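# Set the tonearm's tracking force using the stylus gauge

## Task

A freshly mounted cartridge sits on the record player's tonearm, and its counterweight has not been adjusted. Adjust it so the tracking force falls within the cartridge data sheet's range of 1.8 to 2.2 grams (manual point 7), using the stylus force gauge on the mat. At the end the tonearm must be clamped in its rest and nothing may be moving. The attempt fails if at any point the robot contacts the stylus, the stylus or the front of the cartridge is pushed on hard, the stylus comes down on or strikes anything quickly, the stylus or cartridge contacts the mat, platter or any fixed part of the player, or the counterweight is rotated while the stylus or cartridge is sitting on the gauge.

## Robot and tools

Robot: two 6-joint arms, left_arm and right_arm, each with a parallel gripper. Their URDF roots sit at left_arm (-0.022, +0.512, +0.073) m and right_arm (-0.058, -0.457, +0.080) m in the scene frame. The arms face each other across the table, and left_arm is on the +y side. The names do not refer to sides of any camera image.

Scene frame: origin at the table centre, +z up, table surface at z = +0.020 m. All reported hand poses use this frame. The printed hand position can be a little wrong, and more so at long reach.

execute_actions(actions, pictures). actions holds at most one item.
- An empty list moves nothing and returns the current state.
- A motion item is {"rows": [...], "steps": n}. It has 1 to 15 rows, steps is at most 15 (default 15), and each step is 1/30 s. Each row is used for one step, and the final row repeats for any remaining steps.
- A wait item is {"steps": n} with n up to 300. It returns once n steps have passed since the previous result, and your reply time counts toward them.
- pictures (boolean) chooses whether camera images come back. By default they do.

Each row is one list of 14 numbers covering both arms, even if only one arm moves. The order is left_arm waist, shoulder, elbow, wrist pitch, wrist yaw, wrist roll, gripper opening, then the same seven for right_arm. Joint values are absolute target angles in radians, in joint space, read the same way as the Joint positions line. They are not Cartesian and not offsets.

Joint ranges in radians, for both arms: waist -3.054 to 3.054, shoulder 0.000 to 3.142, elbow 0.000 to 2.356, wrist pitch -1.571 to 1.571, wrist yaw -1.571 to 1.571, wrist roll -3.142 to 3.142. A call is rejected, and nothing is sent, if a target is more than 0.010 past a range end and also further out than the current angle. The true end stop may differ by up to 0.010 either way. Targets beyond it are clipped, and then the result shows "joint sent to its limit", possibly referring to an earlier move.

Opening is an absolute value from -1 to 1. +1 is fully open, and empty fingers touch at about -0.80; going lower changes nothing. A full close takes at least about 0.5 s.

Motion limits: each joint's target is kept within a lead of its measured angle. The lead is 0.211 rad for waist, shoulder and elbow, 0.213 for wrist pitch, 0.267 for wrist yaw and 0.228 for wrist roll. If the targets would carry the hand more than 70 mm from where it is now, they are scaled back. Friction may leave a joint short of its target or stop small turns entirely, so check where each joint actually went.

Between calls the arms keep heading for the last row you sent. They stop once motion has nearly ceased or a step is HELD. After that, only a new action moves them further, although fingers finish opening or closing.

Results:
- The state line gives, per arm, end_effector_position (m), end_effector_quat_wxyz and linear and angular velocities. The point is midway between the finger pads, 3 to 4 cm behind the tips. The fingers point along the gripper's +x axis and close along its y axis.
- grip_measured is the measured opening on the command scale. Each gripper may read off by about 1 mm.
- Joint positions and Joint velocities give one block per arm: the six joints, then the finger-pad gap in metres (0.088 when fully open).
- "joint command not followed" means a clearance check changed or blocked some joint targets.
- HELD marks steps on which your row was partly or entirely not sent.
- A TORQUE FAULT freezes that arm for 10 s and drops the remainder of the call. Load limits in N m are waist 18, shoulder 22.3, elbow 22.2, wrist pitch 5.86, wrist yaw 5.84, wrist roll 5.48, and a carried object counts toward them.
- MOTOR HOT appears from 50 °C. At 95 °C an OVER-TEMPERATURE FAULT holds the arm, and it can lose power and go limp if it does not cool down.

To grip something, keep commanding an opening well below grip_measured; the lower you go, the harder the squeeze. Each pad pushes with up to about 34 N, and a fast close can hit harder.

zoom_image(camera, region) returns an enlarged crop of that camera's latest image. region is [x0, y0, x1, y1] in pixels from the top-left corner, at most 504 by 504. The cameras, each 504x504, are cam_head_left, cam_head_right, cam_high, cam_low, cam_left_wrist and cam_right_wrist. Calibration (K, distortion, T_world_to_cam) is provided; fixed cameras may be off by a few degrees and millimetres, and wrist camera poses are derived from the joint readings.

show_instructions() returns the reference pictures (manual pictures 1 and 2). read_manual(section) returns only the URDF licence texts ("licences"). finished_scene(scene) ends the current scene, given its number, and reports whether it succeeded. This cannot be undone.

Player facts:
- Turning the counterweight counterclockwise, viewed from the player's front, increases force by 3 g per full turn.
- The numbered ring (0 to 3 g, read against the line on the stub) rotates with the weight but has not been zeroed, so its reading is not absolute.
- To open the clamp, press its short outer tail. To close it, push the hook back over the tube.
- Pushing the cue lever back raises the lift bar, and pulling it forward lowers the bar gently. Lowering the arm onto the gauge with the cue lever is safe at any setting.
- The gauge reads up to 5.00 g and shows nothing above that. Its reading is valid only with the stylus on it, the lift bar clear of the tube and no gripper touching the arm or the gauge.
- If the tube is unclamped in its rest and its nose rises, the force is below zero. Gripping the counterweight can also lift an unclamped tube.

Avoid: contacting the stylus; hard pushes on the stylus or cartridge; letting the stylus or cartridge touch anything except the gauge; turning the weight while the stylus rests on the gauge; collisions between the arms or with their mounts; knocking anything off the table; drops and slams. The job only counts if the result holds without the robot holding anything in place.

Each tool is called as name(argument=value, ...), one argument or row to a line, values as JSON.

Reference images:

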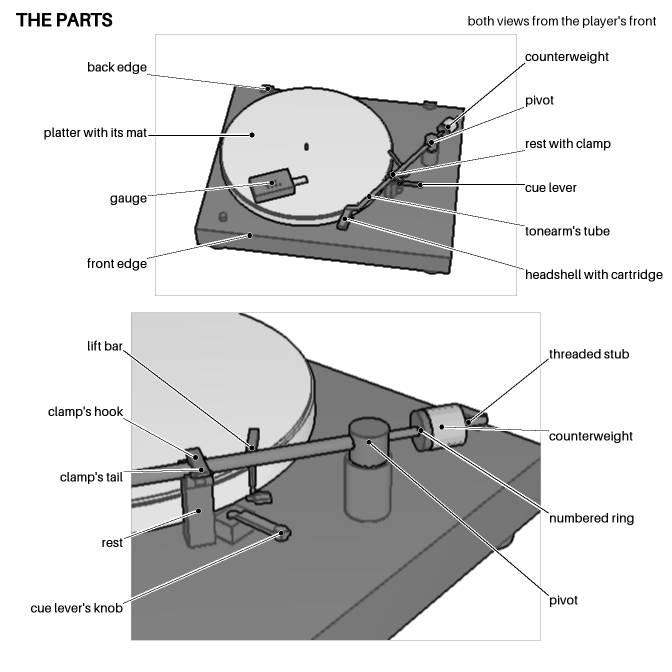

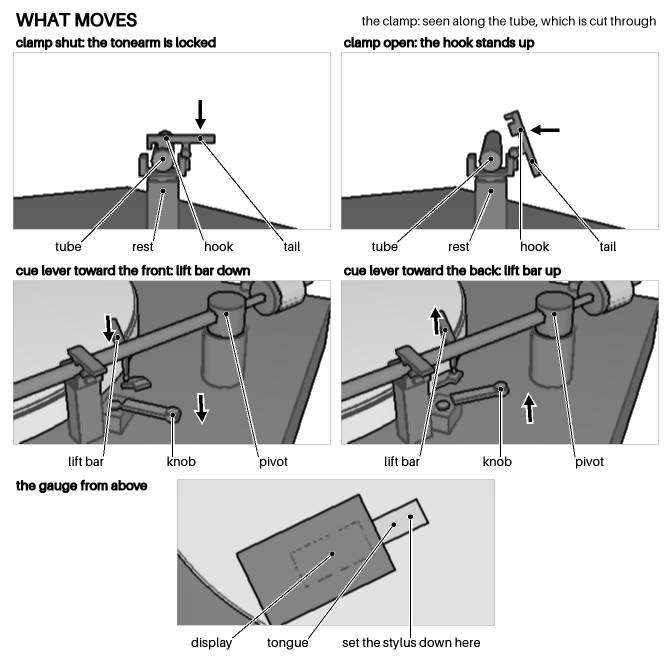

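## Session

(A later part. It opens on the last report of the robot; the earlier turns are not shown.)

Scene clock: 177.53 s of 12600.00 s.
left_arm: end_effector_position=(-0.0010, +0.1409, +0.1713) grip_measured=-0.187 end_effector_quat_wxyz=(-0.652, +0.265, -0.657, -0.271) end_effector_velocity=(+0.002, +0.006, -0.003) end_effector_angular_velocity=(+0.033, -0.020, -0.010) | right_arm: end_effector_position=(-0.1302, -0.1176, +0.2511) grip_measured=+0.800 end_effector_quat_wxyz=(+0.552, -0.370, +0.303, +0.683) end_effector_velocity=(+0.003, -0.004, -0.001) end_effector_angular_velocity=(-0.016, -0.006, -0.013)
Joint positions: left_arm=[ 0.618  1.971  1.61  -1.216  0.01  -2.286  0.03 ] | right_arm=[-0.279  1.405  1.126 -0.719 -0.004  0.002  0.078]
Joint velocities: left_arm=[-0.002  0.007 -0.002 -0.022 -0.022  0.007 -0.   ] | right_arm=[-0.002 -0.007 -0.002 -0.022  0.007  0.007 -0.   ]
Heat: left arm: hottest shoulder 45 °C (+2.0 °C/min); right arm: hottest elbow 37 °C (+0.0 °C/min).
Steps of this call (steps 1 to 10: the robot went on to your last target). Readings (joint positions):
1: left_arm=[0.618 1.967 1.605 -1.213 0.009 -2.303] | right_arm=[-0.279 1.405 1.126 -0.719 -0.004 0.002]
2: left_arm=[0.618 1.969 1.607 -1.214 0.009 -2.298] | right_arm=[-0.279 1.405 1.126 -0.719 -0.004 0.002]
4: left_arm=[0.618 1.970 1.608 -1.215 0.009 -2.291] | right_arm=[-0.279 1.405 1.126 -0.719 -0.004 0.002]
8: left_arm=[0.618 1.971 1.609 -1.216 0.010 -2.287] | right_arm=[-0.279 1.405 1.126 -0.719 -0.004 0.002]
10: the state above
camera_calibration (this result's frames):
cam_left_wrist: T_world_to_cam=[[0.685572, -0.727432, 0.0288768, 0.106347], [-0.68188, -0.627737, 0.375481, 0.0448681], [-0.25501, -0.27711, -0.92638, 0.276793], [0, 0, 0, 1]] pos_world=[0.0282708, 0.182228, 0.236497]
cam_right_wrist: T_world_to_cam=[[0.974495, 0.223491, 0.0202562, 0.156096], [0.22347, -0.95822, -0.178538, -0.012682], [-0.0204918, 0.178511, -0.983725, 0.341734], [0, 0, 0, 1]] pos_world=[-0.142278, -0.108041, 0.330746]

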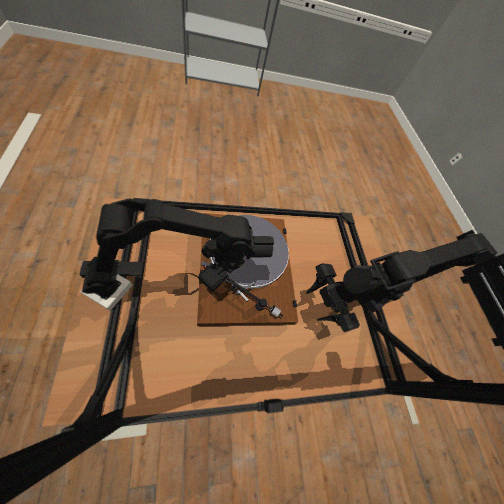

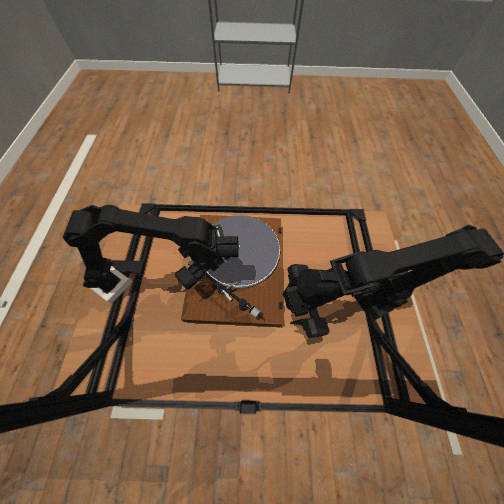

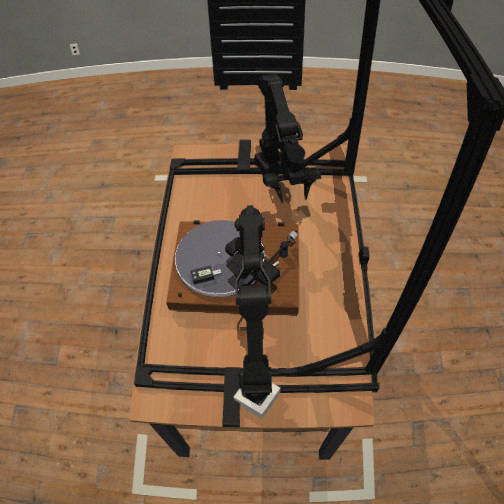

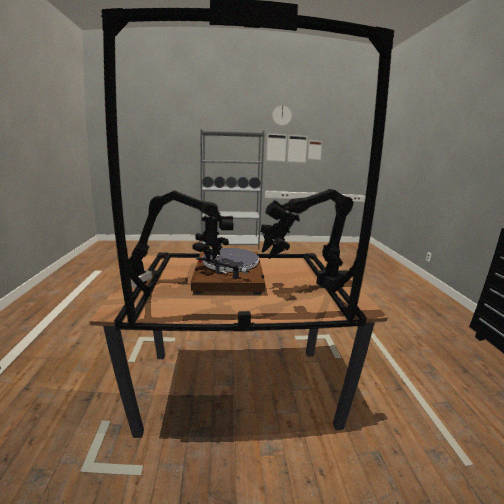

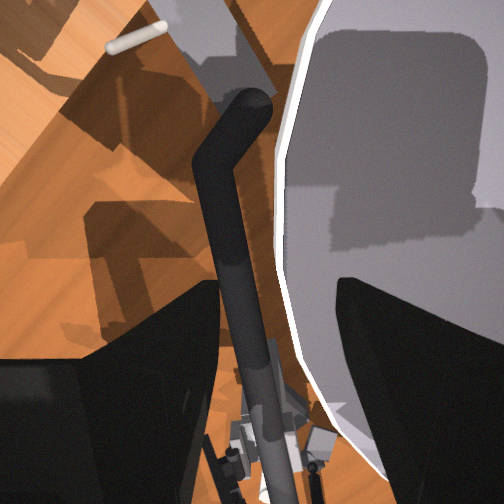

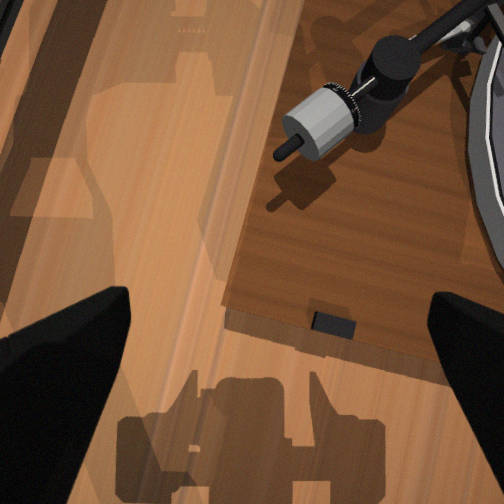

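execute_actions(
  actions=[
    {"rows": [[0.592,1.932,1.548,-1.187,0,-2.447,-0.19,-0.277,1.4,1.12,-0.72,0,0,0.8]], "steps": 15},
  ],
)

zoom_image(
  camera="cam_right_wrist",
  region=[384, 0, 504, 90],
)

zoom_image(
  camera="cam_low",
  region=[190, 245, 260, 285],
)

Scene clock: 182.30 s of 12600.00 s.
left_arm: end_effector_position=(-0.0088, +0.1474, +0.1676) grip_measured=-0.190 end_effector_quat_wxyz=(-0.636, +0.309, -0.635, -0.312) end_effector_velocity=(+0.002, -0.001, +0.002) end_effector_angular_velocity=(-0.012, -0.008, +0.010) | right_arm: end_effector_position=(-0.1303, -0.1177, +0.2510) grip_measured=+0.800 end_effector_quat_wxyz=(+0.552, -0.371, +0.303, +0.683) end_effector_velocity=(+0.004, -0.001, -0.001) end_effector_angular_velocity=(-0.001, -0.031, +0.004)
Joint positions: left_arm=[ 0.594  1.944  1.558 -1.189  0.001 -2.442  0.03 ] | right_arm=[-0.278  1.405  1.125 -0.719 -0.004  0.002  0.078]
Joint velocities: left_arm=[ 0.002 -0.007 -0.002  0.007 -0.007 -0.007 -0.   ] | right_arm=[-0.002 -0.002 -0.002 -0.007  0.022 -0.022 -0.   ]
Heat: left arm: hottest shoulder 45 °C (+1.0 °C/min); right arm: hottest elbow 37 °C (+0.0 °C/min).
Steps of this call (steps 1 to 30: the robot went on to your last target; steps 31 to 90: nothing new was sent; then 1.27 s passed at rest; steps 91 to 105: all 15 steps of this action). Readings (joint positions):
91: left_arm=[0.617 1.967 1.601 -1.210 0.006 -2.323] | right_arm=[-0.278 1.405 1.125 -0.719 -0.004 0.002]
92: left_arm=[0.612 1.960 1.589 -1.198 0.002 -2.361] | right_arm=[-0.278 1.405 1.125 -0.719 -0.004 0.002]
94: left_arm=[0.604 1.953 1.574 -1.195 0.001 -2.403] | right_arm=[-0.278 1.405 1.125 -0.719 -0.004 0.002]
98: left_arm=[0.595 1.947 1.561 -1.191 0.001 -2.433] | right_arm=[-0.278 1.405 1.125 -0.719 -0.004 0.002]
105: the state above
camera_calibration (this result's frames):
cam_left_wrist: T_world_to_cam=[[0.774513, -0.631497, 0.0366122, 0.101927], [-0.597531, -0.711407, 0.369941, 0.0589699], [-0.207571, -0.308401, -0.928333, 0.278574], [0, 0, 0, 1]] pos_world=[0.0141165, 0.192231, 0.233062]
cam_right_wrist: T_world_to_cam=[[0.974448, 0.223668, 0.0205699, 0.156111], [0.223707, -0.958236, -0.178156, -0.0128451], [-0.0201369, 0.178205, -0.983787, 0.341635], [0, 0, 0, 1]] pos_world=[-0.142369, -0.108107, 0.330597]

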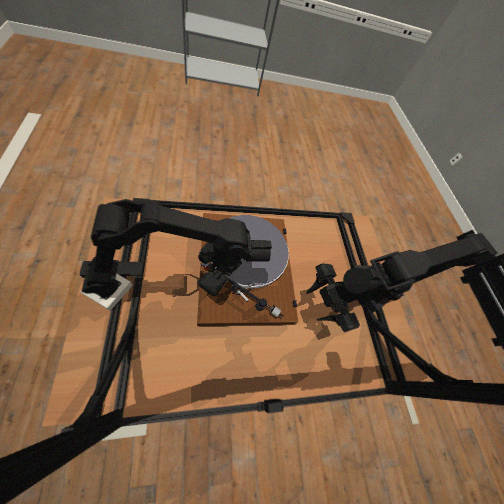

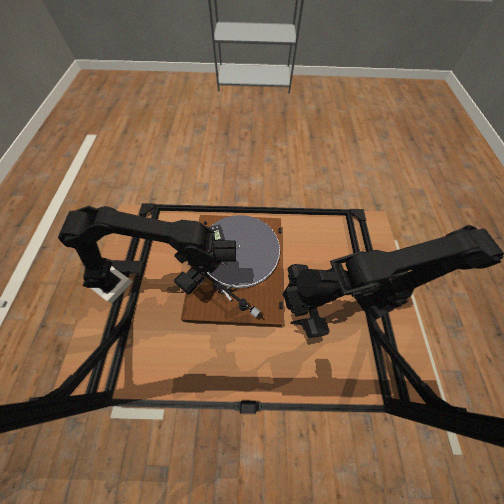

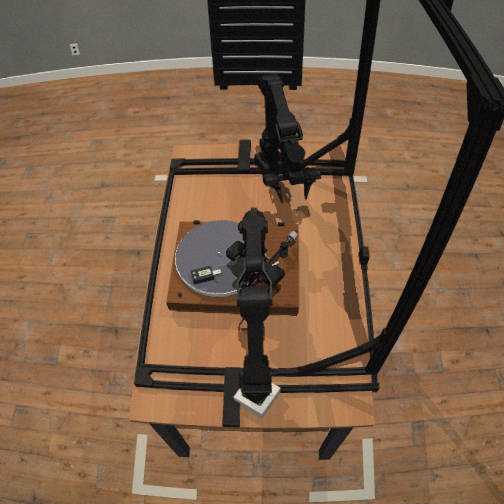

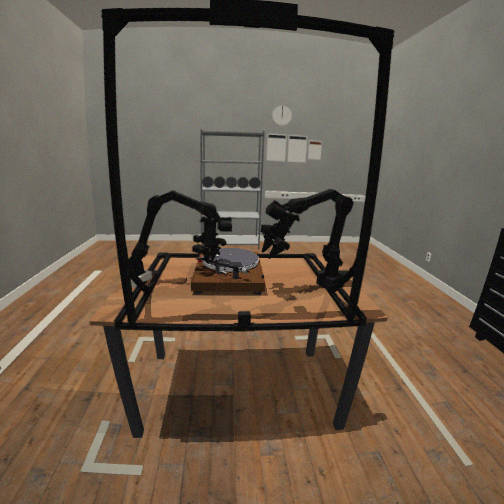

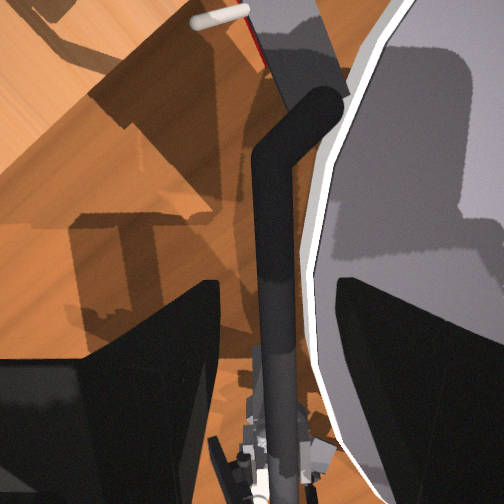

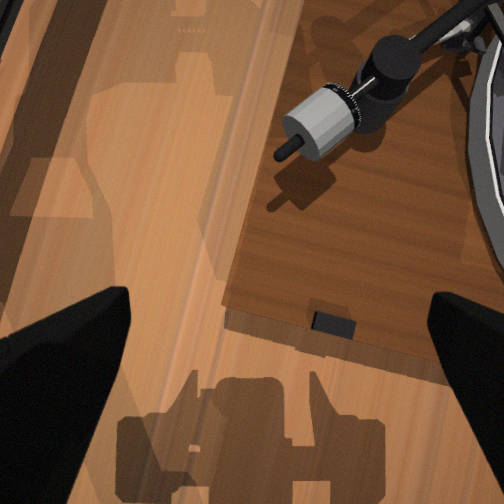

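Region (384, 0, 504, 90) of cam_right_wrist's 504x504 image, scaled by 4.200, with more detail than that image has; it fills the top 378 rows of this view, and the rest is white.

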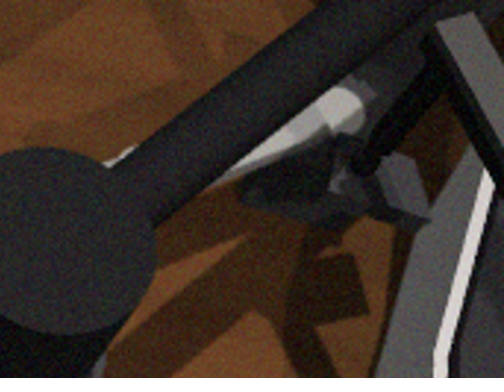

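Region (190, 245, 260, 285) of cam_low's 504x504 image, scaled by 7.200, with more detail than that image has; it fills the top 288 rows of this view, and the rest is white.

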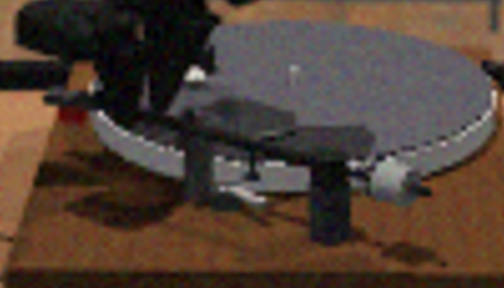

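execute_actions(
  actions=[
    {"rows": [[0.594,1.944,1.558,-1.189,0,-2.442,-0.4,-0.277,1.4,1.12,-0.72,0,0,0.8],[0.594,1.944,1.558,-1.189,0,-2.442,-0.45,-0.277,1.4,1.12,-0.72,0,0,0.8],[0.594,1.944,1.558,-1.189,0,-2.442,-0.5,-0.277,1.4,1.12,-0.72,0,0,0.8],[0.594,1.944,1.558,-1.189,0,-2.442,-0.53,-0.277,1.4,1.12,-0.72,0,0,0.8],[0.594,1.944,1.558,-1.189,0,-2.442,-0.56,-0.277,1.4,1.12,-0.72,0,0,0.8],[0.594,1.944,1.558,-1.189,0,-2.442,-0.59,-0.277,1.4,1.12,-0.72,0,0,0.8],[0.594,1.944,1.558,-1.189,0,-2.442,-0.62,-0.277,1.4,1.12,-0.72,0,0,0.8],[0.594,1.944,1.558,-1.189,0,-2.442,-0.65,-0.277,1.4,1.12,-0.72,0,0,0.8],[0.594,1.944,1.558,-1.189,0,-2.442,-0.68,-0.277,1.4,1.12,-0.72,0,0,0.8]], "steps": 15},
  ],
  pictures=false,
)

execute_actions(
  actions=[
    {"rows": [[0.594,1.94,1.575,-1.2,0,-2.442,-0.68,-0.277,1.4,1.12,-0.72,0,0,0.8],[0.594,1.938,1.585,-1.21,0,-2.442,-0.68,-0.277,1.4,1.12,-0.72,0,0,0.8],[0.594,1.936,1.595,-1.22,0,-2.442,-0.68,-0.277,1.4,1.12,-0.72,0,0,0.8],[0.594,1.934,1.605,-1.23,0,-2.442,-0.68,-0.277,1.4,1.12,-0.72,0,0,0.8],[0.594,1.932,1.615,-1.24,0,-2.442,-0.68,-0.277,1.4,1.12,-0.72,0,0,0.8],[0.594,1.93,1.625,-1.254,0,-2.442,-0.68,-0.277,1.4,1.12,-0.72,0,0,0.8]], "steps": 15},
  ],
)

Scene clock: 197.93 s of 12600.00 s.
left_arm: end_effector_position=(-0.0088, +0.1476, +0.1676) grip_measured=-0.622 end_effector_quat_wxyz=(-0.635, +0.310, -0.634, -0.313) end_effector_velocity=(+0.000, +0.001, -0.002) end_effector_angular_velocity=(+0.013, -0.007, +0.020) | right_arm: end_effector_position=(-0.1303, -0.1177, +0.2511) grip_measured=+0.800 end_effector_quat_wxyz=(+0.552, -0.371, +0.303, +0.683) end_effector_velocity=(-0.000, -0.002, -0.001) end_effector_angular_velocity=(-0.010, +0.013, +0.011)
Joint positions: left_arm=[ 0.594  1.944  1.557 -1.189  0.001 -2.445  0.009] | right_arm=[-0.278  1.404  1.125 -0.719 -0.004  0.002  0.078]
Joint velocities: left_arm=[-0.002  0.007  0.002 -0.007 -0.007 -0.022 -0.   ] | right_arm=[-0.007 -0.002 -0.002 -0.007 -0.022 -0.007  0.   ]
Heat: left arm: hottest shoulder 48 °C (+4.0 °C/min); right arm: hottest elbow 38 °C (+1.0 °C/min).
Steps of this call (steps 1 to 15: the robot went on to your last target; steps 16 to 90: nothing new was sent; then 12.13 s passed at rest; steps 91 to 105: all 15 steps of this action). Readings (joint positions):
91: left_arm=[0.594 1.944 1.557 -1.189 0.001 -2.443] | right_arm=[-0.278 1.404 1.125 -0.719 -0.004 0.002]
92: left_arm=[0.594 1.944 1.557 -1.189 0.001 -2.443] | right_arm=[-0.278 1.404 1.125 -0.719 -0.004 0.002]
94: left_arm=[0.594 1.944 1.557 -1.189 0.001 -2.443] | right_arm=[-0.278 1.404 1.125 -0.719 -0.004 0.002]
98: left_arm=[0.594 1.944 1.557 -1.189 0.001 -2.443] | right_arm=[-0.278 1.404 1.125 -0.719 -0.004 0.002]
105: the state above

Scene clock: 198.43 s of 12600.00 s.
left_arm: end_effector_position=(-0.0082, +0.1464, +0.1810) grip_measured=-0.623 end_effector_quat_wxyz=(-0.636, +0.310, -0.632, -0.314) end_effector_velocity=(+0.002, +0.005, +0.006) end_effector_angular_velocity=(+0.018, -0.021, -0.010) | right_arm: end_effector_position=(-0.1303, -0.1178, +0.2510) grip_measured=+0.800 end_effector_quat_wxyz=(+0.552, -0.371, +0.303, +0.683) end_effector_velocity=(-0.001, -0.005, -0.001) end_effector_angular_velocity=(-0.021, +0.018, +0.003)
Joint positions: left_arm=[ 0.594  1.944  1.612 -1.245 -0.003 -2.448  0.008] | right_arm=[-0.278  1.404  1.125 -0.719 -0.004  0.002  0.078]
Joint velocities: left_arm=[-0.002 -0.007  0.012 -0.037 -0.022  0.007 -0.   ] | right_arm=[-0.002 -0.007 -0.002 -0.022 -0.022  0.007 -0.   ]
Heat: left arm: hottest shoulder 48 °C (+4.0 °C/min); right arm: hottest elbow 38 °C (+1.0 °C/min).
Steps of this call (steps 1 to 15: all 15 steps of this action). Readings (joint positions):
1: left_arm=[0.594 1.944 1.558 -1.189 0.001 -2.446] | right_arm=[-0.278 1.404 1.125 -0.719 -0.004 0.002]
2: left_arm=[0.594 1.944 1.561 -1.192 0.001 -2.446] | right_arm=[-0.278 1.404 1.125 -0.719 -0.004 0.002]
4: left_arm=[0.594 1.944 1.572 -1.203 0.001 -2.447] | right_arm=[-0.278 1.404 1.125 -0.719 -0.004 0.002]
8: left_arm=[0.594 1.944 1.601 -1.236 -0.002 -2.448] | right_arm=[-0.278 1.404 1.125 -0.719 -0.004 0.002]
15: the state above
camera_calibration (this result's frames):
cam_left_wrist: T_world_to_cam=[[0.77844, -0.626598, 0.037507, 0.0994801], [-0.594291, -0.71643, 0.365439, 0.0552595], [-0.202112, -0.306762, -0.930079, 0.290896], [0, 0, 0, 1]] pos_world=[0.0141946, 0.19116, 0.246631]
cam_right_wrist: T_world_to_cam=[[0.974448, 0.223668, 0.0205699, 0.156113], [0.223707, -0.958236, -0.178156, -0.0129458], [-0.0201369, 0.178205, -0.983787, 0.341636], [0, 0, 0, 1]] pos_world=[-0.142348, -0.108204, 0.33058]

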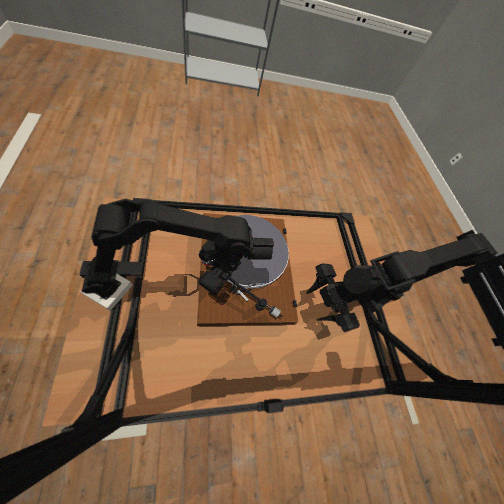

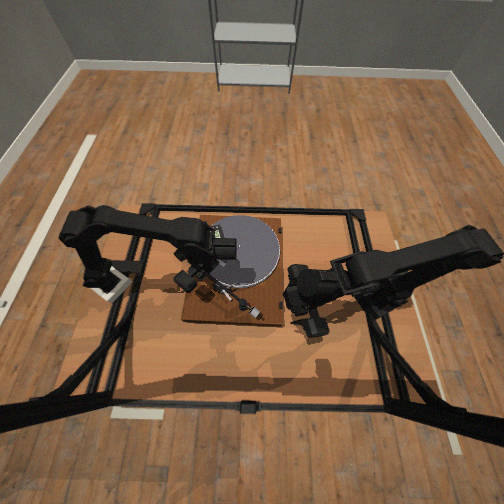

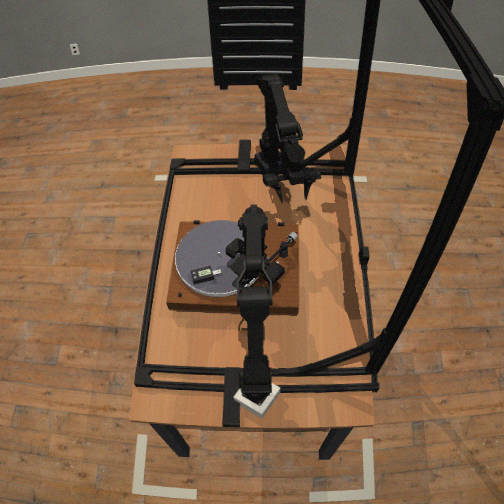

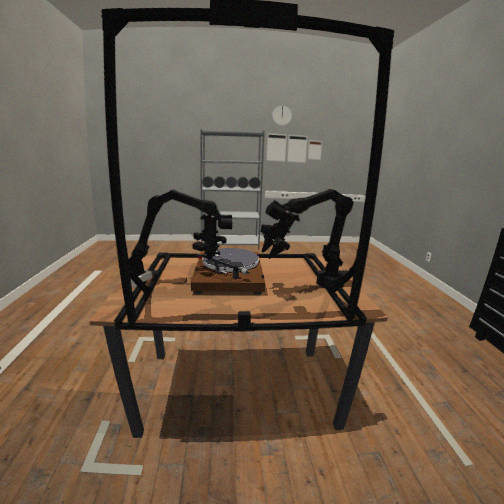

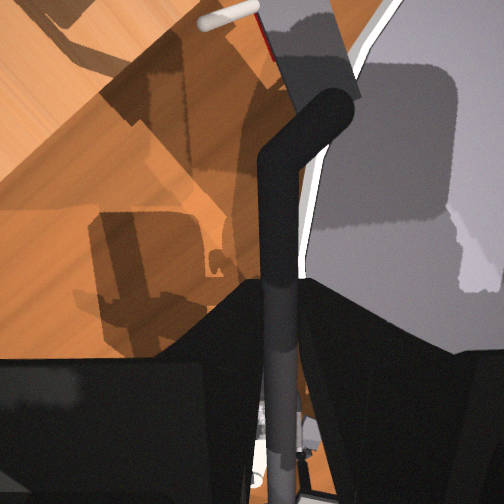

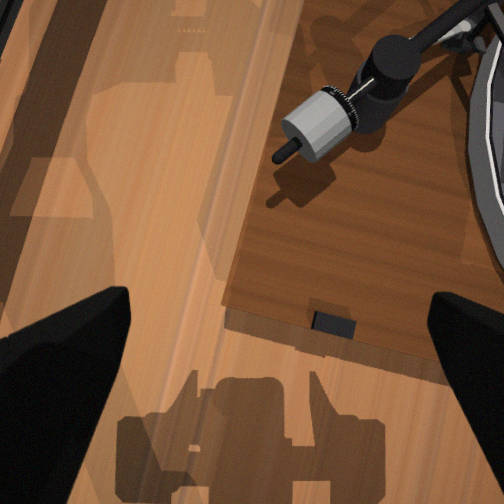

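execute_actions(
  actions=[
    {"rows": [[0.594,1.93,1.645,-1.265,0,-2.442,-0.68,-0.277,1.4,1.12,-0.72,0,0,0.8],[0.594,1.93,1.645,-1.265,0,-2.442,-0.68,-0.277,1.4,1.12,-0.72,0,0,0.8],[0.594,1.93,1.645,-1.265,0,-2.442,-0.68,-0.277,1.4,1.12,-0.72,0,0,0.8],[0.594,1.93,1.645,-1.265,0,-2.442,-0.68,-0.277,1.4,1.12,-0.72,0,0,0.8],[0.6,1.945,1.654,-1.268,0,-2.42,-0.68,-0.277,1.4,1.12,-0.72,0,0,0.8],[0.605,1.95,1.661,-1.27,0,-2.40,-0.68,-0.277,1.4,1.12,-0.72,0,0,0.8],[0.61,1.955,1.668,-1.272,0,-2.38,-0.68,-0.277,1.4,1.12,-0.72,0,0,0.8],[0.615,1.96,1.675,-1.274,0,-2.36,-0.68,-0.277,1.4,1.12,-0.72,0,0,0.8],[0.62,1.966,1.682,-1.276,0,-2.34,-0.68,-0.277,1.4,1.12,-0.72,0,0,0.8],[0.625,1.972,1.69,-1.278,0,-2.31,-0.68,-0.277,1.4,1.12,-0.72,0,0,0.8],[0.632,1.979,1.70,-1.28,0,-2.281,-0.68,-0.277,1.4,1.12,-0.72,0,0,0.8]], "steps": 15},
  ],
  pictures=false,
)

execute_actions(
  actions=[
    {"rows": [[0.636,1.988,1.713,-1.284,0,-2.26,-0.68,-0.277,1.4,1.12,-0.72,0,0,0.8],[0.64,1.997,1.726,-1.288,0,-2.24,-0.68,-0.277,1.4,1.12,-0.72,0,0,0.8],[0.644,2.006,1.739,-1.292,0,-2.217,-0.68,-0.277,1.4,1.12,-0.72,0,0,0.8],[0.648,2.015,1.752,-1.296,0,-2.196,-0.68,-0.277,1.4,1.12,-0.72,0,0,0.8],[0.652,2.024,1.765,-1.3,0,-2.175,-0.68,-0.277,1.4,1.12,-0.72,0,0,0.8],[0.656,2.033,1.778,-1.304,0,-2.153,-0.68,-0.277,1.4,1.12,-0.72,0,0,0.8],[0.66,2.042,1.791,-1.308,0,-2.132,-0.68,-0.277,1.4,1.12,-0.72,0,0,0.8],[0.663,2.051,1.804,-1.312,0,-2.11,-0.68,-0.277,1.4,1.12,-0.72,0,0,0.8],[0.667,2.06,1.817,-1.316,0,-2.09,-0.68,-0.277,1.4,1.12,-0.72,0,0,0.8],[0.67,2.068,1.829,-1.32,0,-2.068,-0.68,-0.277,1.4,1.12,-0.72,0,0,0.8]], "steps": 15},
  ],
)

Scene clock: 209.23 s of 12600.00 s.
left_arm: end_effector_position=(+0.0050, +0.1355, +0.1863) grip_measured=-0.624 end_effector_quat_wxyz=(-0.651, +0.279, -0.650, -0.276) end_effector_velocity=(+0.012, -0.005, +0.002) end_effector_angular_velocity=(+0.005, -0.037, -0.093) | right_arm: end_effector_position=(-0.1303, -0.1178, +0.2510) grip_measured=+0.800 end_effector_quat_wxyz=(+0.552, -0.371, +0.303, +0.683) end_effector_velocity=(+0.001, -0.005, -0.001) end_effector_angular_velocity=(-0.017, -0.001, +0.008)
Joint positions: left_arm=[ 0.628  1.98   1.682 -1.27  -0.004 -2.306  0.008] | right_arm=[-0.278  1.404  1.125 -0.719 -0.004  0.002  0.078]
Joint velocities: left_arm=[ 0.017  0.027  0.046 -0.022 -0.037  0.11  -0.   ] | right_arm=[-0.002 -0.007 -0.002 -0.022 -0.007 -0.007 -0.   ]
Heat: left arm: hottest shoulder 49 °C (+4.0 °C/min); right arm: hottest elbow 38 °C (+1.0 °C/min).
Steps of this call (steps 1 to 15: the robot went on to your last target; steps 16 to 90: nothing new was sent; then 7.30 s passed at rest; steps 91 to 105: all 15 steps of this action). Readings (joint positions):
91: left_arm=[0.596 1.944 1.619 -1.251 -0.003 -2.448] | right_arm=[-0.278 1.404 1.125 -0.719 -0.004 0.002]
92: left_arm=[0.596 1.944 1.623 -1.254 -0.003 -2.448] | right_arm=[-0.278 1.404 1.125 -0.719 -0.004 0.002]
94: left_arm=[0.596 1.943 1.625 -1.257 -0.003 -2.448] | right_arm=[-0.278 1.404 1.125 -0.719 -0.004 0.002]
98: left_arm=[0.603 1.953 1.644 -1.265 -0.005 -2.410] | right_arm=[-0.278 1.404 1.125 -0.719 -0.004 0.002]
105: the state above

Scene clock: 209.73 s of 12600.00 s.
left_arm: end_effector_position=(+0.0230, +0.1157, +0.1882) grip_measured=-0.624 end_effector_quat_wxyz=(-0.673, +0.223, -0.671, -0.216) end_effector_velocity=(+0.006, -0.003, +0.001) end_effector_angular_velocity=(+0.018, -0.006, -0.054) | right_arm: end_effector_position=(-0.1303, -0.1178, +0.2510) grip_measured=+0.800 end_effector_quat_wxyz=(+0.552, -0.371, +0.303, +0.683) end_effector_velocity=(+0.000, -0.002, -0.003) end_effector_angular_velocity=(-0.012, -0.000, +0.008)
Joint positions: left_arm=[ 0.669  2.064  1.812 -1.311 -0.004 -2.089  0.008] | right_arm=[-0.278  1.404  1.125 -0.719 -0.004  0.002  0.078]
Joint velocities: left_arm=[ 0.012  0.032  0.051 -0.037 -0.007  0.066 -0.   ] | right_arm=[-0.002  0.002 -0.002 -0.007 -0.007 -0.007 -0.   ]
Heat: left arm: hottest shoulder 49 °C (+4.1 °C/min); right arm: hottest elbow 38 °C (+1.0 °C/min).
Steps of this call (steps 1 to 15: all 15 steps of this action). Readings (joint positions):
1: left_arm=[0.628 1.981 1.686 -1.272 -0.004 -2.300] | right_arm=[-0.278 1.404 1.125 -0.719 -0.004 0.002]
2: left_arm=[0.631 1.986 1.693 -1.275 -0.004 -2.288] | right_arm=[-0.278 1.404 1.125 -0.719 -0.004 0.002]
4: left_arm=[0.638 1.998 1.712 -1.281 -0.005 -2.253] | right_arm=[-0.278 1.404 1.125 -0.719 -0.004 0.002]
8: left_arm=[0.654 2.030 1.760 -1.297 -0.005 -2.173] | right_arm=[-0.278 1.404 1.125 -0.719 -0.004 0.002]
15: the state above
camera_calibration (this result's frames):
cam_left_wrist: T_world_to_cam=[[0.571485, -0.819097, 0.049849, 0.0803469], [-0.771607, -0.515687, 0.372411, 0.0286641], [-0.279334, -0.251291, -0.926728, 0.289275], [0, 0, 0, 1]] pos_world=[0.0570047, 0.153286, 0.253399]
cam_right_wrist: T_world_to_cam=[[0.974372, 0.223979, 0.0207765, 0.156088], [0.224051, -0.958156, -0.178153, -0.0128925], [-0.0199954, 0.178242, -0.983783, 0.341658], [0, 0, 0, 1]] pos_world=[-0.142368, -0.108211, 0.330578]

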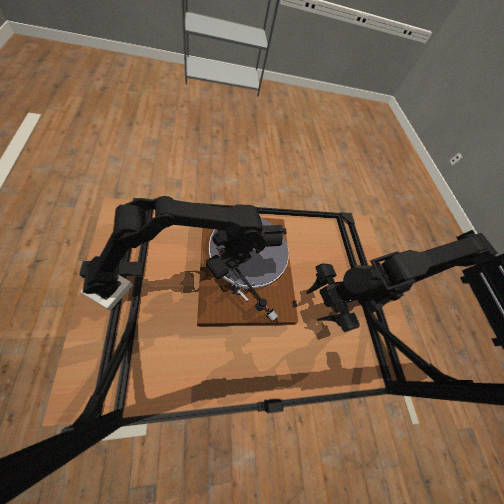

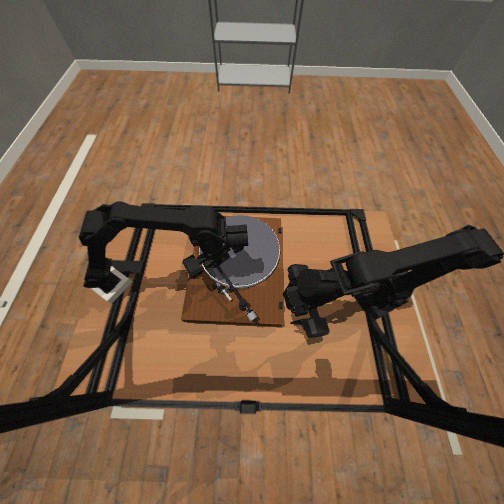

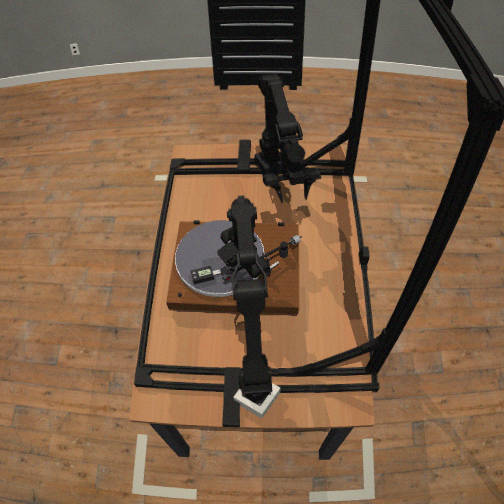

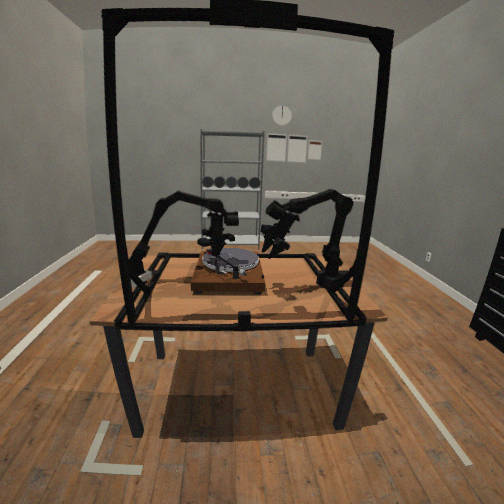

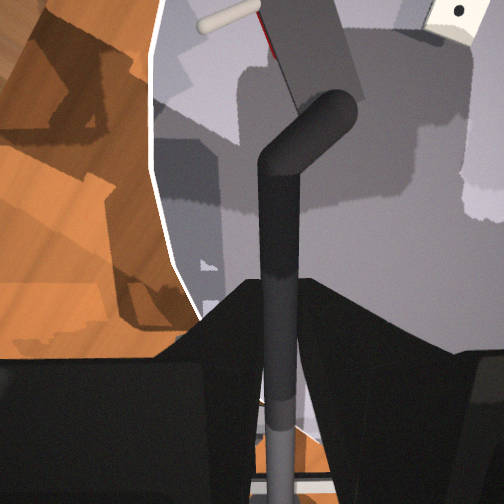

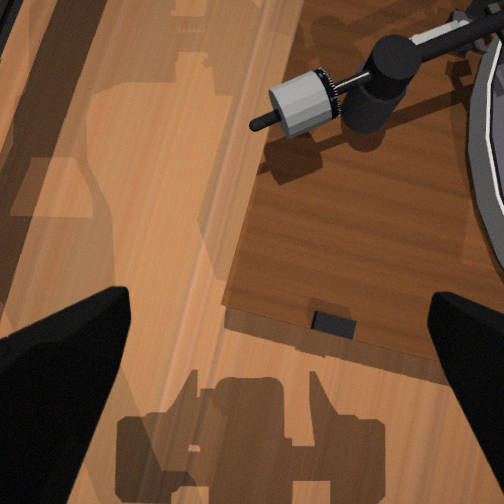

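execute_actions(
  actions=[
    {"rows": [[0.673,2.079,1.846,-1.326,0,-2.048,-0.68,-0.277,1.4,1.12,-0.72,0,0,0.8],[0.675,2.09,1.863,-1.332,0,-2.028,-0.68,-0.277,1.4,1.12,-0.72,0,0,0.8],[0.678,2.10,1.879,-1.338,0,-2.008,-0.68,-0.277,1.4,1.12,-0.72,0,0,0.8],[0.68,2.111,1.896,-1.344,0,-1.988,-0.68,-0.277,1.4,1.12,-0.72,0,0,0.8],[0.683,2.122,1.913,-1.35,0,-1.968,-0.68,-0.277,1.4,1.12,-0.72,0,0,0.8],[0.685,2.133,1.929,-1.356,0,-1.948,-0.68,-0.277,1.4,1.12,-0.72,0,0,0.8],[0.688,2.144,1.946,-1.362,0,-1.928,-0.68,-0.277,1.4,1.12,-0.72,0,0,0.8],[0.69,2.154,1.962,-1.367,0,-1.908,-0.68,-0.277,1.4,1.12,-0.72,0,0,0.8],[0.693,2.165,1.979,-1.373,0,-1.888,-0.68,-0.277,1.4,1.12,-0.72,0,0,0.8],[0.695,2.176,1.995,-1.379,0,-1.869,-0.68,-0.277,1.4,1.12,-0.72,0,0,0.8],[0.697,2.188,2.015,-1.387,0,-1.85,-0.68,-0.277,1.4,1.12,-0.72,0,0,0.8],[0.698,2.2,2.035,-1.395,0,-1.83,-0.68,-0.277,1.4,1.12,-0.72,0,0,0.8],[0.7,2.213,2.055,-1.402,0,-1.81,-0.68,-0.277,1.4,1.12,-0.72,0,0,0.8]], "steps": 15},
  ],
  pictures=false,
)

execute_actions(
  actions=[
    {"steps": 12},
  ],
)

Scene clock: 219.27 s of 12600.00 s.
left_arm: end_effector_position=(+0.0399, +0.0875, +0.1916) grip_measured=-0.624 end_effector_quat_wxyz=(-0.693, +0.152, -0.691, -0.140) end_effector_velocity=(+0.011, -0.031, -0.001) end_effector_angular_velocity=(+0.001, +0.018, -0.220) | right_arm: end_effector_position=(-0.1303, -0.1179, +0.2510) grip_measured=+0.800 end_effector_quat_wxyz=(+0.552, -0.371, +0.303, +0.683) end_effector_velocity=(+0.000, -0.002, -0.003) end_effector_angular_velocity=(-0.012, -0.000, +0.008)
Joint positions: left_arm=[ 0.701  2.192  2.025 -1.386 -0.005 -1.842  0.008] | right_arm=[-0.278  1.404  1.124 -0.719 -0.004  0.002  0.078]
Joint velocities: left_arm=[ 0.022  0.159  0.252 -0.095  0.022  0.242 -0.   ] | right_arm=[-0.002  0.002 -0.002 -0.007 -0.007 -0.007 -0.   ]
Heat: left arm: hottest shoulder 49 °C (+4.1 °C/min); right arm: hottest elbow 38 °C (+1.0 °C/min).
Steps of this call (steps 1 to 15: the robot went on to your last target; steps 16 to 100: nothing new was sent; then 5.70 s passed at rest; steps 101 to 115: all 15 steps of this action). Readings (joint positions):
101: left_arm=[0.671 2.066 1.823 -1.314 -0.004 -2.077] | right_arm=[-0.278 1.404 1.124 -0.719 -0.004 0.002]
102: left_arm=[0.672 2.070 1.831 -1.318 -0.005 -2.068] | right_arm=[-0.278 1.404 1.124 -0.719 -0.004 0.002]
104: left_arm=[0.676 2.084 1.854 -1.326 -0.006 -2.039] | right_arm=[-0.278 1.404 1.124 -0.719 -0.004 0.002]
108: left_arm=[0.686 2.123 1.913 -1.347 -0.006 -1.966] | right_arm=[-0.278 1.404 1.124 -0.719 -0.004 0.002]
115: the state above

Scene clock: 219.67 s of 12600.00 s.
left_arm: end_effector_position=(+0.0409, +0.0851, +0.1918) grip_measured=-0.624 end_effector_quat_wxyz=(-0.694, +0.146, -0.692, -0.133) end_effector_velocity=(+0.001, +0.006, +0.000) end_effector_angular_velocity=(+0.025, -0.019, -0.009) | right_arm: end_effector_position=(-0.1303, -0.1179, +0.2510) grip_measured=+0.800 end_effector_quat_wxyz=(+0.552, -0.371, +0.303, +0.683) end_effector_velocity=(+0.000, -0.002, -0.003) end_effector_angular_velocity=(-0.012, -0.000, +0.008)
Joint positions: left_arm=[ 0.702  2.204  2.045 -1.394 -0.004 -1.823  0.008] | right_arm=[-0.278  1.404  1.124 -0.719 -0.004  0.002  0.078]
Joint velocities: left_arm=[-0.002 -0.002 -0.002 -0.022 -0.022  0.007 -0.   ] | right_arm=[-0.002  0.002 -0.002 -0.007 -0.007 -0.007 -0.   ]
Heat: left arm: hottest shoulder 49 °C (+4.0 °C/min); right arm: hottest elbow 38 °C (+1.0 °C/min).
Steps of this call (steps 1 to 12: the robot went on to your last target). Readings (joint positions):
1: left_arm=[0.701 2.196 2.031 -1.388 -0.004 -1.836] | right_arm=[-0.278 1.404 1.124 -0.719 -0.004 0.002]
2: left_arm=[0.702 2.199 2.036 -1.390 -0.004 -1.833] | right_arm=[-0.278 1.404 1.124 -0.719 -0.004 0.002]
4: left_arm=[0.702 2.202 2.041 -1.392 -0.004 -1.828] | right_arm=[-0.278 1.404 1.124 -0.719 -0.004 0.002]
8: left_arm=[0.702 2.204 2.045 -1.393 -0.004 -1.824] | right_arm=[-0.278 1.404 1.124 -0.719 -0.004 0.002]
12: the state above
camera_calibration (this result's frames):
cam_left_wrist: T_world_to_cam=[[0.366663, -0.928491, 0.0588397, 0.060853], [-0.871205, -0.320474, 0.371885, 0.0129091], [-0.326436, -0.187618, -0.926412, 0.286331], [0, 0, 0, 1]] pos_world=[0.0824024, 0.114359, 0.256879]
cam_right_wrist: T_world_to_cam=[[0.974372, 0.223979, 0.0207765, 0.15609], [0.224051, -0.958156, -0.178153, -0.0129931], [-0.0199954, 0.178242, -0.983783, 0.341659], [0, 0, 0, 1]] pos_world=[-0.142347, -0.108309, 0.330561]

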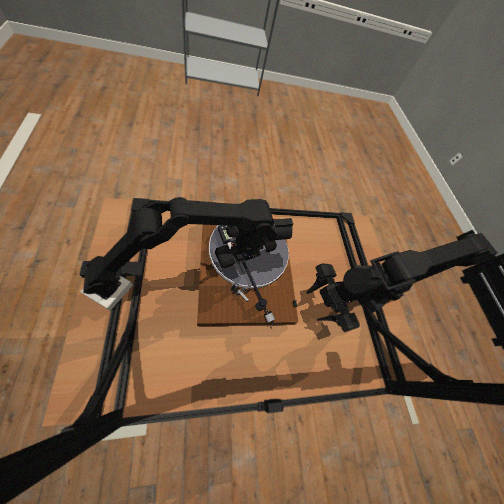

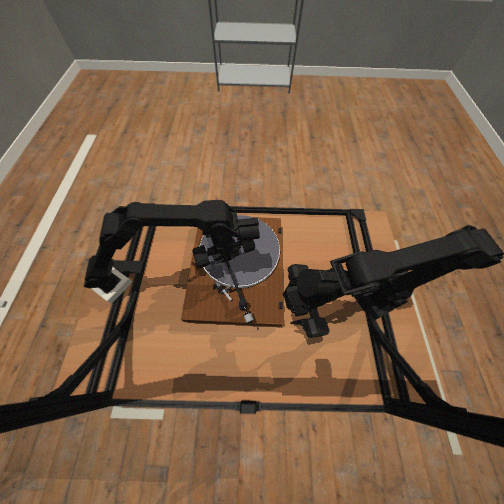

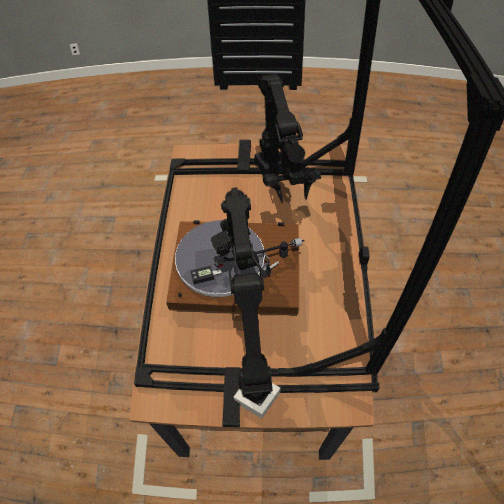

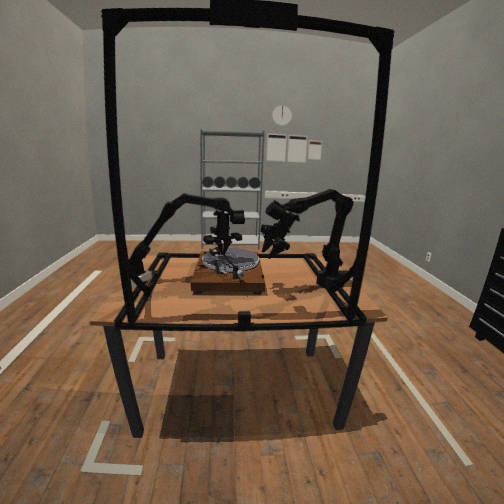

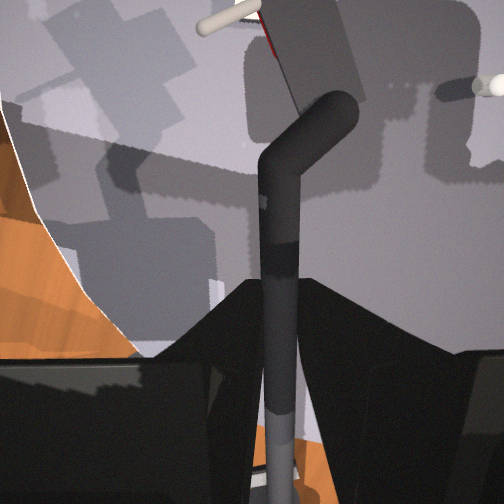

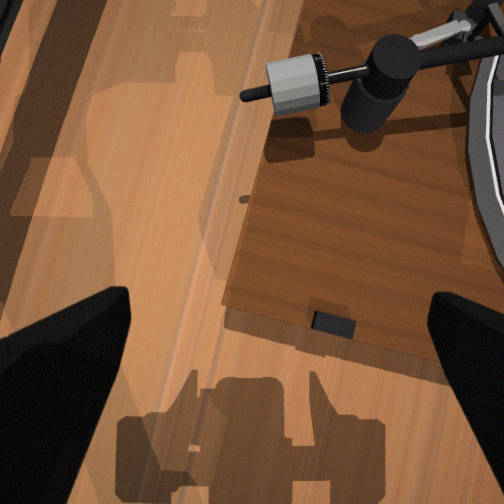

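execute_actions(
  actions=[
    {"rows": [[0.7,2.204,2.03,-1.39,0,-1.82,-0.68,-0.277,1.4,1.12,-0.72,0,0,0.8],[0.7,2.204,2.024,-1.385,0,-1.82,-0.68,-0.277,1.4,1.12,-0.72,0,0,0.8],[0.7,2.204,2.018,-1.379,0,-1.82,-0.68,-0.277,1.4,1.12,-0.72,0,0,0.8],[0.7,2.204,2.012,-1.373,0,-1.82,-0.68,-0.277,1.4,1.12,-0.72,0,0,0.8],[0.7,2.204,2.006,-1.367,0,-1.82,-0.68,-0.277,1.4,1.12,-0.72,0,0,0.8],[0.7,2.204,2.0,-1.36,0,-1.82,-0.68,-0.277,1.4,1.12,-0.72,0,0,0.8],[0.7,2.204,1.994,-1.354,0,-1.82,-0.68,-0.277,1.4,1.12,-0.72,0,0,0.8],[0.7,2.204,1.988,-1.347,0,-1.82,-0.68,-0.277,1.4,1.12,-0.72,0,0,0.8]], "steps": 15},
  ],
)

zoom_image(
  camera="cam_low",
  region=[190, 240, 260, 285],
)

zoom_image(
  camera="cam_high",
  region=[180, 230, 310, 300],
)

Scene clock: 228.10 s of 12600.00 s.
left_arm: end_effector_position=(+0.0427, +0.0837, +0.1821) grip_measured=-0.624 end_effector_quat_wxyz=(-0.692, +0.150, -0.694, -0.133) end_effector_velocity=(+0.002, +0.001, -0.002) end_effector_angular_velocity=(+0.006, -0.021, +0.005) | right_arm: end_effector_position=(-0.1302, -0.1180, +0.2508) grip_measured=+0.800 end_effector_quat_wxyz=(+0.552, -0.371, +0.303, +0.683) end_effector_velocity=(+0.003, +0.001, +0.001) end_effector_angular_velocity=(+0.009, -0.008, -0.005)
Joint positions: left_arm=[ 0.708  2.204  2.006 -1.35   0.001 -1.822  0.008] | right_arm=[-0.278  1.404  1.124 -0.719 -0.004  0.002  0.078]
Joint velocities: left_arm=[-0.002 -0.002 -0.012  0.007 -0.022 -0.007 -0.   ] | right_arm=[-0.007 -0.002 -0.002  0.007  0.007 -0.007 -0.   ]
Heat: left arm: hottest shoulder 50 °C (+5.0 °C/min); right arm: hottest elbow 38 °C (+1.0 °C/min). Fold the left arm in close to its base before you think long.
MOTOR HOT: a motor of the left arm reached 50 °C. Now the hottest motor of the left arm, joint 2 (shoulder), reports 50 °C. The temperature limit of the motors' drives, at which the controller stops that arm, is 95 °C. To cool a motor, set the load down, stop pushing, or move to a pose that needs little force.
Steps of this call (steps 1 to 30: the robot went on to your last target; steps 31 to 90: nothing new was sent; then 4.93 s passed at rest; steps 91 to 105: all 15 steps of this action). Readings (joint positions):
91: left_arm=[0.703 2.205 2.047 -1.394 -0.004 -1.822] | right_arm=[-0.278 1.404 1.124 -0.719 -0.004 0.002]
92: left_arm=[0.703 2.205 2.046 -1.393 -0.004 -1.822] | right_arm=[-0.278 1.404 1.124 -0.719 -0.004 0.002]
94: left_arm=[0.703 2.205 2.039 -1.387 -0.003 -1.822] | right_arm=[-0.278 1.404 1.124 -0.719 -0.004 0.002]
98: left_arm=[0.707 2.204 2.020 -1.363 0.001 -1.822] | right_arm=[-0.278 1.404 1.124 -0.719 -0.004 0.002]
105: the state above
camera_calibration (this result's frames):
cam_left_wrist: T_world_to_cam=[[0.371078, -0.926474, 0.0628184, 0.0583983], [-0.868095, -0.322085, 0.377719, 0.016655], [-0.329715, -0.194696, -0.923787, 0.278007], [0, 0, 0, 1]] pos_world=[0.0844508, 0.113596, 0.24686]
cam_right_wrist: T_world_to_cam=[[0.974371, 0.223987, 0.0207696, 0.156097], [0.224065, -0.958222, -0.177778, -0.013191], [-0.0199179, 0.177875, -0.983852, 0.341517], [0, 0, 0, 1]] pos_world=[-0.142338, -0.108351, 0.330415]

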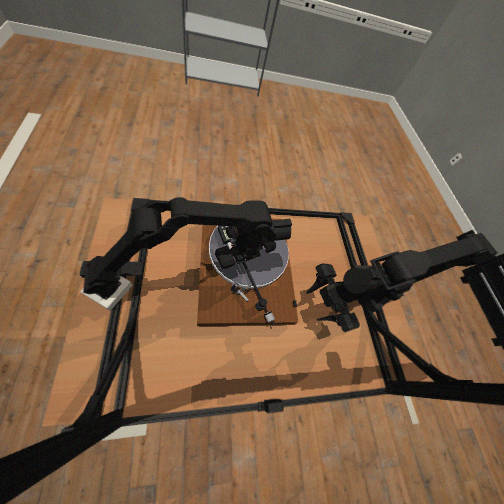

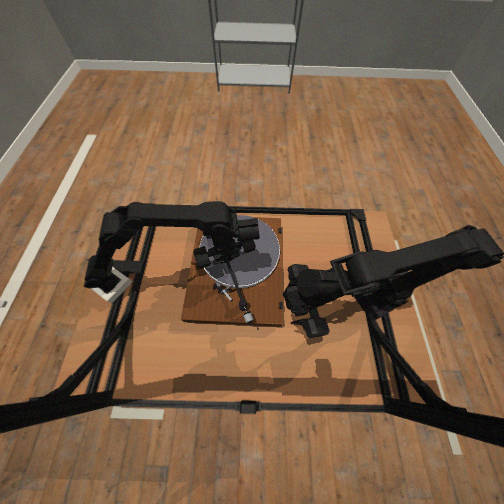

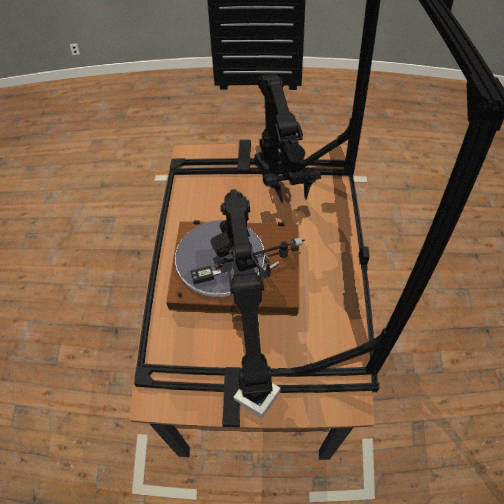

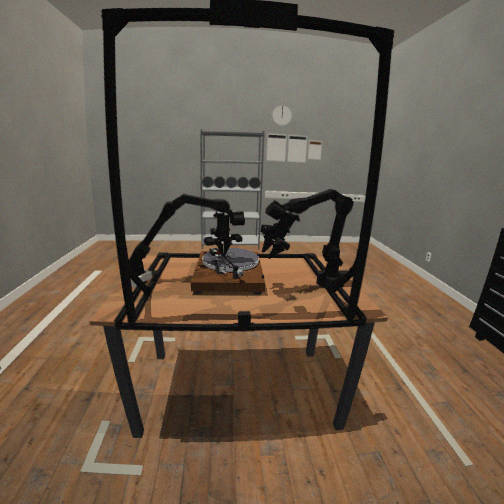

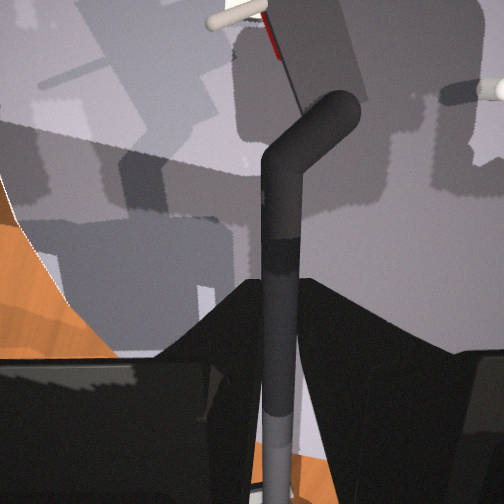

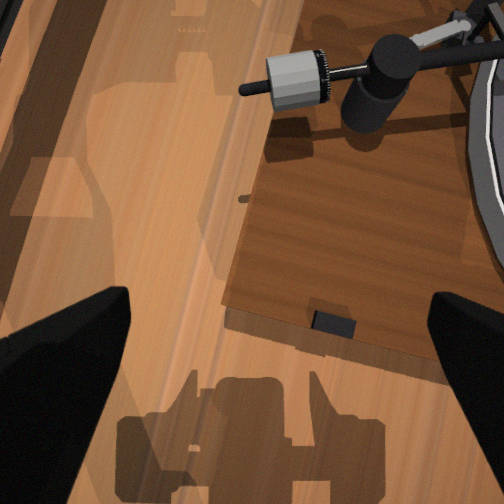

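Region (190, 240, 260, 285) of cam_low's 504x504 image, scaled by 7.200, with more detail than that image has; it fills the top 324 rows of this view, and the rest is white.

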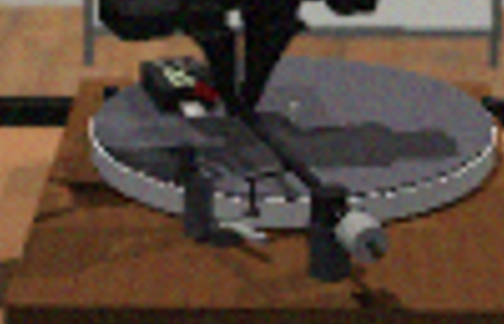

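Region (180, 230, 310, 300) of cam_high's 504x504 image, scaled by 3.877, with more detail than that image has; it fills the top 271 rows of this view, and the rest is white.

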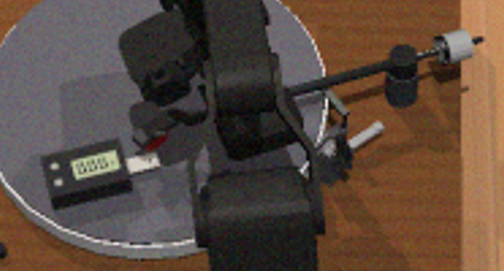

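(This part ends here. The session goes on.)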